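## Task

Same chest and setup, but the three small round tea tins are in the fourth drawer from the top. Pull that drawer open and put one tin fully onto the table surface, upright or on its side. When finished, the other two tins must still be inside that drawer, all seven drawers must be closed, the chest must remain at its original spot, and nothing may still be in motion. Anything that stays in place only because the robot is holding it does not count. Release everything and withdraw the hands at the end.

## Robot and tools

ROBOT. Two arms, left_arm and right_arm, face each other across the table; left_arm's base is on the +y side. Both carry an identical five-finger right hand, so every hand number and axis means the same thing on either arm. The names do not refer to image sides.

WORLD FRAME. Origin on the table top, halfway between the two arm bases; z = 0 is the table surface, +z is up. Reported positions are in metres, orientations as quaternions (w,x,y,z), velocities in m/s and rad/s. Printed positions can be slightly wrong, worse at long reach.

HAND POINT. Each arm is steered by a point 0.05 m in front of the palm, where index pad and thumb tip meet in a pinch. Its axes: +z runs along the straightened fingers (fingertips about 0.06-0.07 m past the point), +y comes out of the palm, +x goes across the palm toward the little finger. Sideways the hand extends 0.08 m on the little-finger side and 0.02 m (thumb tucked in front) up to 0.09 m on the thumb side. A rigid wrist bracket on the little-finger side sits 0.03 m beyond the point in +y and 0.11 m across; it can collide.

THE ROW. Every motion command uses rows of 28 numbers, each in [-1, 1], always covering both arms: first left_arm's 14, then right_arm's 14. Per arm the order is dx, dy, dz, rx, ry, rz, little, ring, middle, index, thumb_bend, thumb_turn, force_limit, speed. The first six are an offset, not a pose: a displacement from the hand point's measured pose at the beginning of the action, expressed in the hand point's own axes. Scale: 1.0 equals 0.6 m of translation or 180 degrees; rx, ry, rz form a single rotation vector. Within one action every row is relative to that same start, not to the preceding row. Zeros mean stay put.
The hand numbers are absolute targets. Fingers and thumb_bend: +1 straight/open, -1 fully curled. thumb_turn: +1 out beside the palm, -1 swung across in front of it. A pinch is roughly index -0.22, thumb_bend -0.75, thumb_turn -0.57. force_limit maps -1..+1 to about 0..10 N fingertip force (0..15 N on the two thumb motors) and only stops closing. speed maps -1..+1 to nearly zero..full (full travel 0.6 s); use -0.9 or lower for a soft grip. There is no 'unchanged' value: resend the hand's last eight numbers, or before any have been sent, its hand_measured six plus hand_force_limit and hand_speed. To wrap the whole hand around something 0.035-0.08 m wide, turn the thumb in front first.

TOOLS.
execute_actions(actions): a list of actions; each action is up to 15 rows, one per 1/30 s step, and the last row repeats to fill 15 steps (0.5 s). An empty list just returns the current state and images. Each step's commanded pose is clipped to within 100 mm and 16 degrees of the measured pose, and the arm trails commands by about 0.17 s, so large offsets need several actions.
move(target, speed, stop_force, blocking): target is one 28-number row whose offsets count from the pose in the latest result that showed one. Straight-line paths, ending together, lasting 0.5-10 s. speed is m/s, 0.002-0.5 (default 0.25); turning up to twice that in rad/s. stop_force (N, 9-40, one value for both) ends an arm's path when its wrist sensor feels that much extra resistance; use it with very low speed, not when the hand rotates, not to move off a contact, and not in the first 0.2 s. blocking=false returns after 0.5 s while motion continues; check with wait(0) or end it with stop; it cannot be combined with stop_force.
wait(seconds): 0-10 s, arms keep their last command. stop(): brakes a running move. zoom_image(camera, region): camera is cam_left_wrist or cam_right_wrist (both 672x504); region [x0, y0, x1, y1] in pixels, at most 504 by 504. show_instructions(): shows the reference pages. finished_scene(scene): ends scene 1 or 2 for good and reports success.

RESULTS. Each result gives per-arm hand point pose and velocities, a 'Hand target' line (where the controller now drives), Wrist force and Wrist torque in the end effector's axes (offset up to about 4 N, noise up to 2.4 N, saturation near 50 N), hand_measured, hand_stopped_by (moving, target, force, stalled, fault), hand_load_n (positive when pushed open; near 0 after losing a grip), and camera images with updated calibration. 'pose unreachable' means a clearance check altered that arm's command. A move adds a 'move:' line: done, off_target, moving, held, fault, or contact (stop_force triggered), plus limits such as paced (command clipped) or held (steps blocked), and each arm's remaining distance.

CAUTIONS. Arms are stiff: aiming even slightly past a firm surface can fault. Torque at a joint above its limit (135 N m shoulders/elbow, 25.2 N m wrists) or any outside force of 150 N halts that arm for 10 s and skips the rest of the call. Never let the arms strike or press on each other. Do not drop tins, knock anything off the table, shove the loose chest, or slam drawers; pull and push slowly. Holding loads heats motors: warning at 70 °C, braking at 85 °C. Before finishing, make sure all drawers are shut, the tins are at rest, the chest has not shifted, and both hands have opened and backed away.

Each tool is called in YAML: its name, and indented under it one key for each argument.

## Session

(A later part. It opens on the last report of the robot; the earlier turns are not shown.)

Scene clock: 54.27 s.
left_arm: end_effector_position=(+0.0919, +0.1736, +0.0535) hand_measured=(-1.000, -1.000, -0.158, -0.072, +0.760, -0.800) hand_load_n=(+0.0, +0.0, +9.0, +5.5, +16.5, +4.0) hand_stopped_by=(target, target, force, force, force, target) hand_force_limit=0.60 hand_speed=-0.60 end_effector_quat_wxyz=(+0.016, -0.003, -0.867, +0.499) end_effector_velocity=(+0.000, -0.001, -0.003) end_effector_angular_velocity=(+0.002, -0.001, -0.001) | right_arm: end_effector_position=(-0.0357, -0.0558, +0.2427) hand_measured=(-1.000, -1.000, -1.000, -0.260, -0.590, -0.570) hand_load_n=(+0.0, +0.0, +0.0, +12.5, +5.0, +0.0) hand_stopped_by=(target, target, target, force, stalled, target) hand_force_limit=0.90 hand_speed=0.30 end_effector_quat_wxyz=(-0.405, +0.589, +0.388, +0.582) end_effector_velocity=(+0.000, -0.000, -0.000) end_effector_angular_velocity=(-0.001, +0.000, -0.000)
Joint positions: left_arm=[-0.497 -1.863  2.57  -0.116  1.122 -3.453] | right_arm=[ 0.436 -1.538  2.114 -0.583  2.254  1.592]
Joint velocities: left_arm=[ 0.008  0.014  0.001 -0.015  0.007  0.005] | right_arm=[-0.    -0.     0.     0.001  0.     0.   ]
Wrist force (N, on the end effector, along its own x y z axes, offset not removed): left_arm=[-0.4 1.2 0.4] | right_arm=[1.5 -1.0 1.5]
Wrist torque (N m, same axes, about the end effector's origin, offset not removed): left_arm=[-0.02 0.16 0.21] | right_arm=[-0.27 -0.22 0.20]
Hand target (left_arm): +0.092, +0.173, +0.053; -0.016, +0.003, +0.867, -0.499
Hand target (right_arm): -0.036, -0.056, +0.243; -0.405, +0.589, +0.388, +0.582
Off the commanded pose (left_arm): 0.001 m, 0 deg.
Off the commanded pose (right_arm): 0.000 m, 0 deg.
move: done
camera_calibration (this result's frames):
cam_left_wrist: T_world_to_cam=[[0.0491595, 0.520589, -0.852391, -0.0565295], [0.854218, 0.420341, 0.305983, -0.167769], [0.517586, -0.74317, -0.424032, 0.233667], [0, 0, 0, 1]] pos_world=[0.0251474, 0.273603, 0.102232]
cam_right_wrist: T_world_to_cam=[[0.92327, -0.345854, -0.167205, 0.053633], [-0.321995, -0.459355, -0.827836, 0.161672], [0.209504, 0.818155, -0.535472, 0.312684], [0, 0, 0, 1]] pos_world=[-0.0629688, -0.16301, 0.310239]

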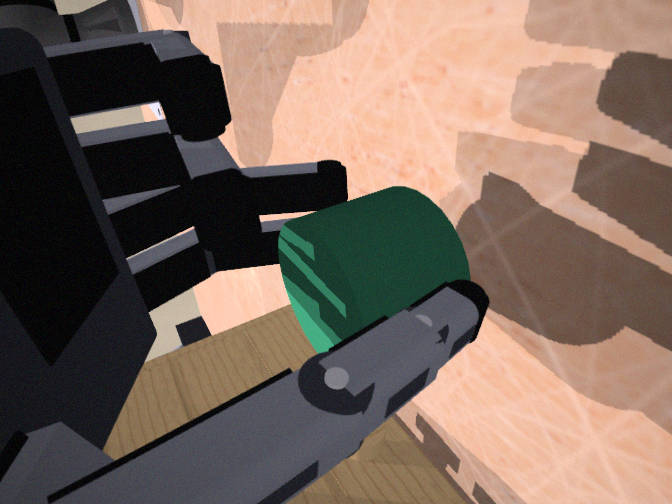

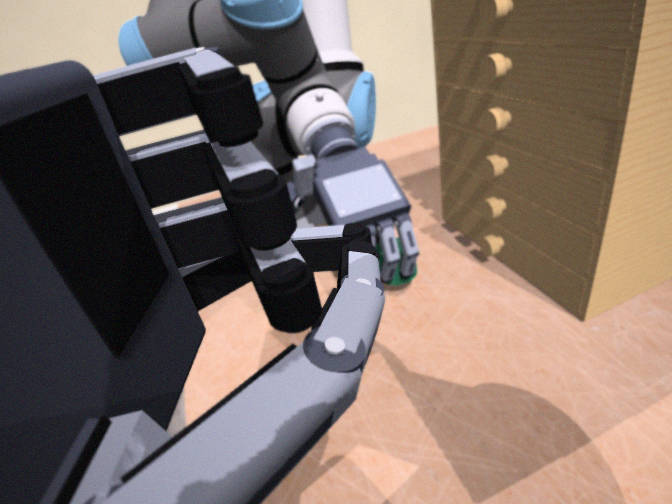

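move:
  target: [0,0.048,0.028,0,0,0,-1,-1,-0.5,-0.5,-0.3,-0.8,0.6,-0.6, 0,0,0,0,0,0,-1,-1,-1,-0.5,-0.6,-0.57,0.9,0.3]
  speed: 0.01
  stop_force: 9

move:
  target: [0,0,0,0,0,0,-1,-1,0.3,0.3,1,-0.8,0.6,0.3, 0,0,0,0,0,0,-1,-1,-1,-0.5,-0.6,-0.57,0.9,0.3]

move:
  target: [0,-0.25,-0.2,0,0,0,-1,-1,0.3,0.3,1,-0.8,0.6,0.3, 0,0,0,0,0,0,-1,-1,-1,-0.5,-0.6,-0.57,0.9,0.3]
  speed: 0.12

Scene clock: 57.20 s.
left_arm: end_effector_position=(+0.0913, +0.1736, +0.0293) hand_measured=(-1.000, -1.000, -0.158, -0.072, +0.760, -0.800) hand_load_n=(+0.0, +0.0, +9.5, +6.5, +16.5, +3.5) hand_stopped_by=(target, target, force, force, force, target) hand_force_limit=0.60 hand_speed=-0.60 end_effector_quat_wxyz=(+0.016, -0.003, -0.867, +0.499) end_effector_velocity=(+0.001, +0.001, +0.003) end_effector_angular_velocity=(+0.003, -0.002, +0.000) | right_arm: end_effector_position=(-0.0357, -0.0558, +0.2427) hand_measured=(-1.000, -1.000, -1.000, -0.260, -0.590, -0.570) hand_load_n=(+0.0, +0.0, +0.0, +12.5, +5.0, +0.0) hand_stopped_by=(target, target, target, force, stalled, target) hand_force_limit=0.90 hand_speed=0.30 end_effector_quat_wxyz=(-0.405, +0.589, +0.388, +0.582) end_effector_velocity=(+0.000, -0.000, -0.000) end_effector_angular_velocity=(+0.000, +0.000, -0.002)
Joint positions: left_arm=[-0.501 -1.788  2.609 -0.229  1.119 -3.455] | right_arm=[ 0.436 -1.538  2.114 -0.583  2.254  1.592]
Joint velocities: left_arm=[ 0.    -0.012 -0.005  0.021 -0.     0.   ] | right_arm=[-0.    -0.     0.001 -0.001  0.002  0.   ]
Wrist force (N, on the end effector, along its own x y z axes, offset not removed): left_arm=[0.5 -1.6 -2.3] | right_arm=[0.2 -1.5 1.4]
Wrist torque (N m, same axes, about the end effector's origin, offset not removed): left_arm=[-0.03 0.07 0.14] | right_arm=[-0.35 -0.02 0.24]
Hand target (left_arm): +0.091, +0.174, +0.030; -0.016, +0.003, +0.867, -0.499
Hand target (right_arm): -0.036, -0.056, +0.243; -0.405, +0.589, +0.388, +0.582
Off the commanded pose (left_arm): 0.009 m, 0 deg.
Off the commanded pose (right_arm): 0.000 m, 0 deg.
move: contact (left_arm)
camera_calibration (this result's frames):
cam_left_wrist: T_world_to_cam=[[0.0492909, 0.520796, -0.852257, -0.0772646], [0.854165, 0.420274, 0.306222, -0.159933], [0.517661, -0.743062, -0.42413, 0.223699], [0, 0, 0, 1]] pos_world=[0.024617, 0.273677, 0.0780034]
cam_right_wrist: T_world_to_cam=[[0.92327, -0.345854, -0.167205, 0.053633], [-0.321995, -0.459355, -0.827836, 0.161672], [0.209504, 0.818155, -0.535472, 0.312684], [0, 0, 0, 1]] pos_world=[-0.0629688, -0.16301, 0.310239]

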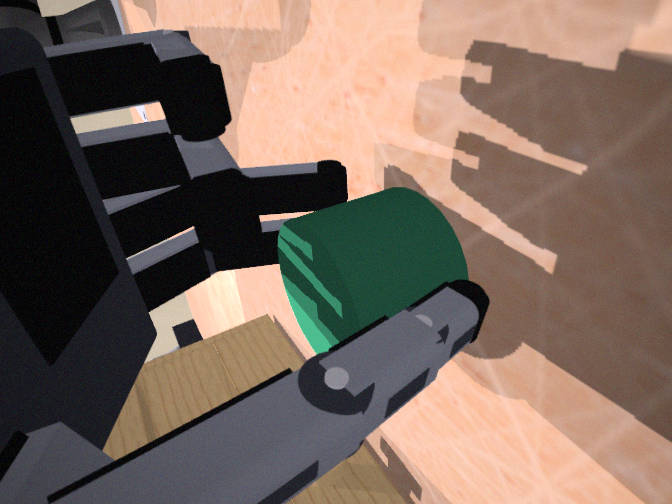

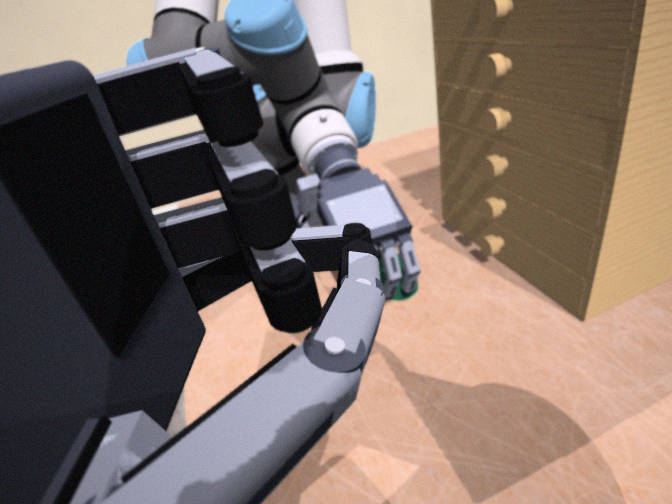

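Scene clock: 57.70 s.
left_arm: end_effector_position=(+0.0913, +0.1736, +0.0293) hand_measured=(-1.000, -1.000, +0.300, +0.300, +1.000, -0.800) hand_load_n=(+0.0, +0.0, +0.0, +0.0, +0.0, +0.0) hand_stopped_by=(target, target, target, target, target, target) hand_force_limit=0.60 hand_speed=0.30 end_effector_quat_wxyz=(+0.016, -0.003, -0.867, +0.499) end_effector_velocity=(-0.000, -0.000, -0.000) end_effector_angular_velocity=(+0.000, +0.000, -0.001) | right_arm: end_effector_position=(-0.0357, -0.0558, +0.2427) hand_measured=(-1.000, -1.000, -1.000, -0.260, -0.590, -0.570) hand_load_n=(+0.0, +0.0, +0.0, +12.5, +5.0, +0.0) hand_stopped_by=(target, target, target, force, stalled, target) hand_force_limit=0.90 hand_speed=0.30 end_effector_quat_wxyz=(-0.405, +0.589, +0.388, +0.582) end_effector_velocity=(+0.000, -0.000, -0.000) end_effector_angular_velocity=(-0.001, -0.000, -0.001)
Joint positions: left_arm=[-0.501 -1.788  2.609 -0.229  1.119 -3.455] | right_arm=[ 0.436 -1.538  2.114 -0.583  2.254  1.592]
Joint velocities: left_arm=[-0.     0.001  0.    -0.001  0.001 -0.   ] | right_arm=[ 0.    -0.     0.001 -0.     0.001 -0.   ]
Wrist force (N, on the end effector, along its own x y z axes, offset not removed): left_arm=[0.2 0.5 -1.3] | right_arm=[-0.3 -2.4 1.4]
Wrist torque (N m, same axes, about the end effector's origin, offset not removed): left_arm=[-0.04 0.10 0.10] | right_arm=[-0.47 0.13 0.07]
Hand target (left_arm): +0.091, +0.174, +0.029; -0.016, +0.003, +0.867, -0.499
Hand target (right_arm): -0.036, -0.056, +0.243; -0.405, +0.589, +0.388, +0.582
Off the commanded pose (left_arm): 0.000 m, 0 deg.
Off the commanded pose (right_arm): 0.000 m, 0 deg.
move: done
camera_calibration (this result's frames):
cam_left_wrist: T_world_to_cam=[[0.0492524, 0.520754, -0.852285, -0.0772182], [0.854191, 0.420272, 0.306152, -0.159918], [0.517621, -0.743093, -0.424124, 0.223716], [0, 0, 0, 1]] pos_world=[0.0246035, 0.273662, 0.0780303]
cam_right_wrist: T_world_to_cam=[[0.92327, -0.345854, -0.167205, 0.053633], [-0.321995, -0.459355, -0.827836, 0.161672], [0.209504, 0.818155, -0.535472, 0.312684], [0, 0, 0, 1]] pos_world=[-0.0629687, -0.16301, 0.310239]

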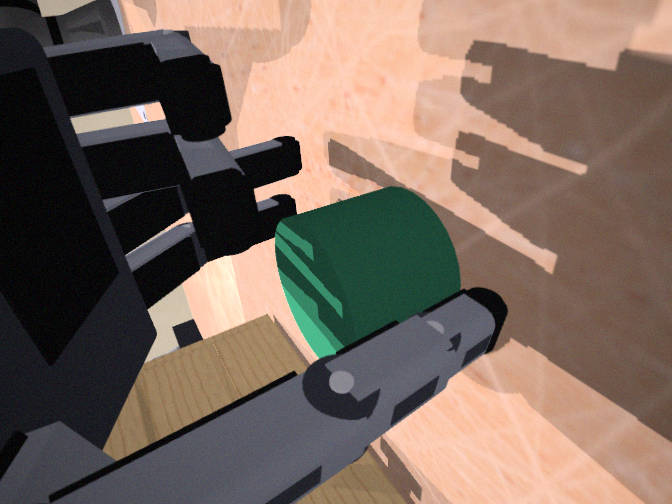

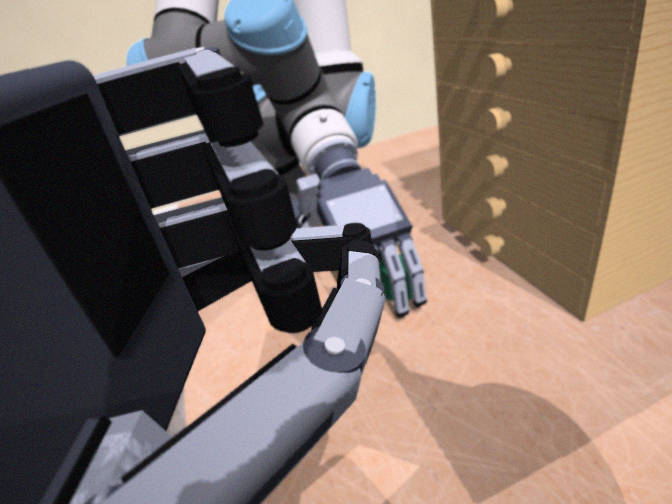

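Scene clock: 59.90 s.
left_arm: end_effector_position=(+0.0964, +0.2015, +0.2189) hand_measured=(-1.000, -1.000, +0.300, +0.300, +1.000, -0.800) hand_load_n=(+0.0, +0.0, +0.0, +0.0, +0.0, +0.0) hand_stopped_by=(target, target, target, target, target, target) hand_force_limit=0.60 hand_speed=0.30 end_effector_quat_wxyz=(+0.016, -0.003, -0.867, +0.499) end_effector_velocity=(-0.001, +0.001, +0.002) end_effector_angular_velocity=(-0.001, -0.002, +0.002) | right_arm: end_effector_position=(-0.0357, -0.0558, +0.2427) hand_measured=(-1.000, -1.000, -1.000, -0.260, -0.590, -0.570) hand_load_n=(+0.0, +0.0, +0.0, +12.5, +5.0, +0.0) hand_stopped_by=(target, target, target, force, stalled, target) hand_force_limit=0.90 hand_speed=0.30 end_effector_quat_wxyz=(-0.405, +0.589, +0.388, +0.582) end_effector_velocity=(+0.000, +0.000, +0.000) end_effector_angular_velocity=(-0.000, -0.000, -0.000)
Joint positions: left_arm=[-0.622 -2.213  2.276  0.566  1.021 -3.535] | right_arm=[ 0.436 -1.538  2.114 -0.583  2.254  1.592]
Joint velocities: left_arm=[-0.029 -0.01  -0.     0.02  -0.026 -0.019] | right_arm=[-0.  0. -0.  0.  0. -0.]
Wrist force (N, on the end effector, along its own x y z axes, offset not removed): left_arm=[1.3 1.4 0.9] | right_arm=[0.1 -2.1 2.7]
Wrist torque (N m, same axes, about the end effector's origin, offset not removed): left_arm=[0.04 -0.08 0.21] | right_arm=[-0.47 -0.10 0.18]
Hand target (left_arm): +0.096, +0.202, +0.219; -0.016, +0.003, +0.867, -0.499
Hand target (right_arm): -0.036, -0.056, +0.243; -0.405, +0.589, +0.388, +0.582
Off the commanded pose (left_arm): 0.001 m, 0 deg.
Off the commanded pose (right_arm): 0.000 m, 0 deg.
move: done
camera_calibration (this result's frames):
cam_left_wrist: T_world_to_cam=[[0.0489463, 0.520972, -0.852169, 0.0696055], [0.854642, 0.419703, 0.305673, -0.233862], [0.516905, -0.743262, -0.424702, 0.322434], [0, 0, 0, 1]] pos_world=[0.0297938, 0.301543, 0.267739]
cam_right_wrist: T_world_to_cam=[[0.92327, -0.345854, -0.167205, 0.0536331], [-0.321995, -0.459355, -0.827836, 0.161672], [0.209504, 0.818156, -0.535471, 0.312684], [0, 0, 0, 1]] pos_world=[-0.0629688, -0.16301, 0.310239]

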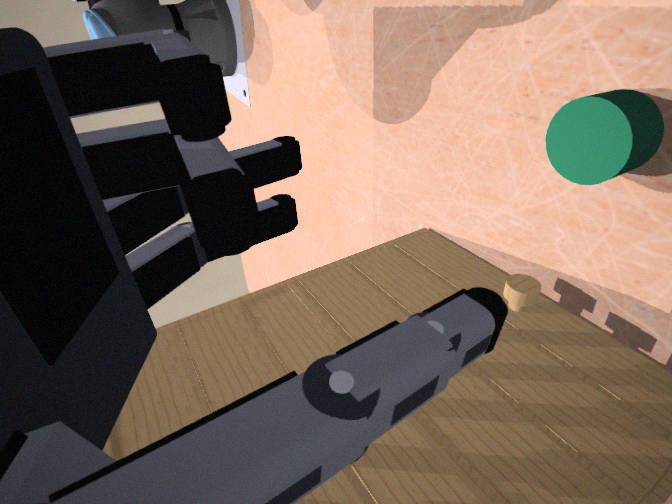

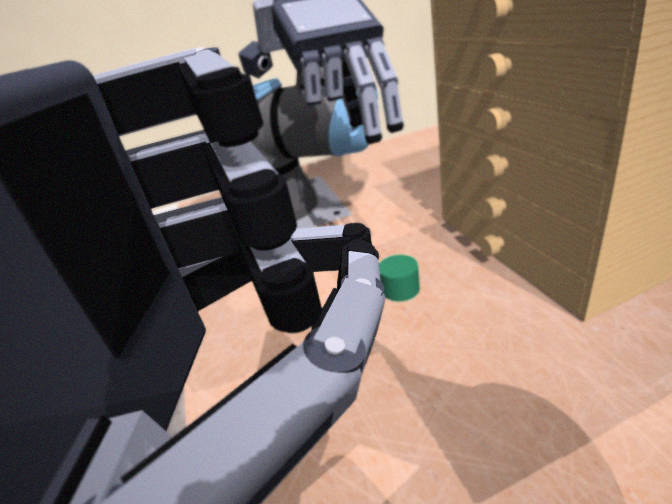

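wait:
  seconds: 1

finished_scene:
  scene: 2

Scene clock: 60.97 s.
left_arm: end_effector_position=(+0.0963, +0.2016, +0.2192) hand_measured=(-1.000, -1.000, +0.300, +0.300, +1.000, -0.800) hand_load_n=(+0.0, +0.0, +0.0, +0.0, +0.0, +0.0) hand_stopped_by=(target, target, target, target, target, target) hand_force_limit=0.60 hand_speed=0.30 end_effector_quat_wxyz=(+0.016, -0.003, -0.867, +0.499) end_effector_velocity=(+0.000, -0.000, -0.000) end_effector_angular_velocity=(+0.000, -0.001, +0.001) | right_arm: end_effector_position=(-0.0357, -0.0558, +0.2427) hand_measured=(-1.000, -1.000, -1.000, -0.260, -0.590, -0.570) hand_load_n=(+0.0, +0.0, +0.0, +12.5, +5.0, +0.0) hand_stopped_by=(target, target, target, force, stalled, target) hand_force_limit=0.90 hand_speed=0.30 end_effector_quat_wxyz=(-0.405, +0.589, +0.388, +0.582) end_effector_velocity=(+0.000, -0.000, -0.000) end_effector_angular_velocity=(-0.001, -0.001, -0.000)
Joint positions: left_arm=[-0.625 -2.214  2.276  0.569  1.018 -3.537] | right_arm=[ 0.436 -1.538  2.114 -0.583  2.254  1.592]
Joint velocities: left_arm=[-0.     0.001  0.     0.    -0.001 -0.   ] | right_arm=[-0.    -0.     0.001  0.001  0.    -0.   ]
Wrist force (N, on the end effector, along its own x y z axes, offset not removed): left_arm=[-0.3 0.0 0.3] | right_arm=[0.0 -1.5 2.2]
Wrist torque (N m, same axes, about the end effector's origin, offset not removed): left_arm=[-0.15 0.09 0.08] | right_arm=[-0.38 -0.01 0.07]
Hand target (left_arm): +0.096, +0.202, +0.219; -0.016, +0.003, +0.867, -0.499
Hand target (right_arm): -0.036, -0.056, +0.243; -0.405, +0.589, +0.388, +0.582
Off the commanded pose (left_arm): 0.000 m, 0 deg.
Off the commanded pose (right_arm): 0.000 m, 0 deg.
wait: 1.00 s; at rest by 0.10 s
camera_calibration (this result's frames):
cam_left_wrist: T_world_to_cam=[[0.0489862, 0.520882, -0.852222, 0.0697875], [0.854353, 0.420131, 0.305895, -0.234047], [0.51738, -0.743083, -0.424437, 0.322579], [0, 0, 0, 1]] pos_world=[0.0296446, 0.301682, 0.267983]
cam_right_wrist: T_world_to_cam=[[0.92327, -0.345854, -0.167205, 0.0536331], [-0.321995, -0.459355, -0.827836, 0.161672], [0.209504, 0.818155, -0.535471, 0.312684], [0, 0, 0, 1]] pos_world=[-0.0629688, -0.16301, 0.310239]

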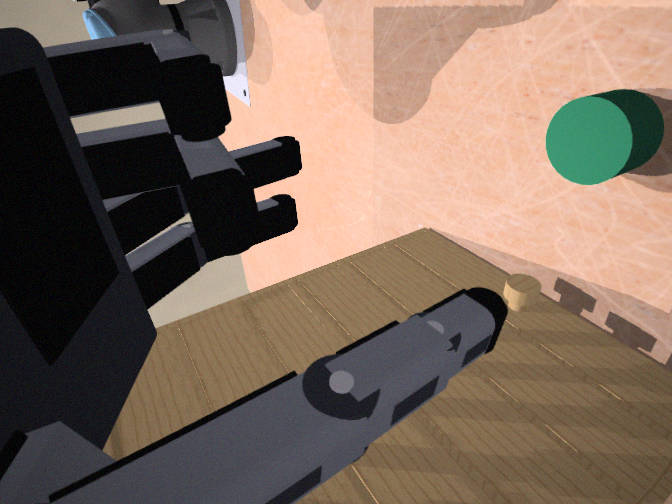

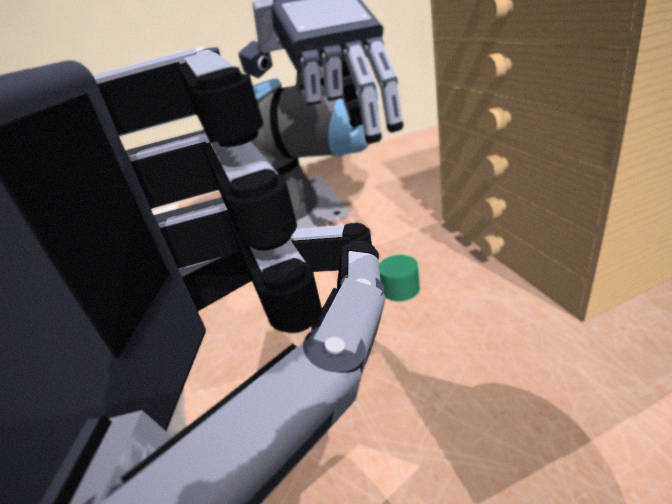

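The scene is finished: the task was done.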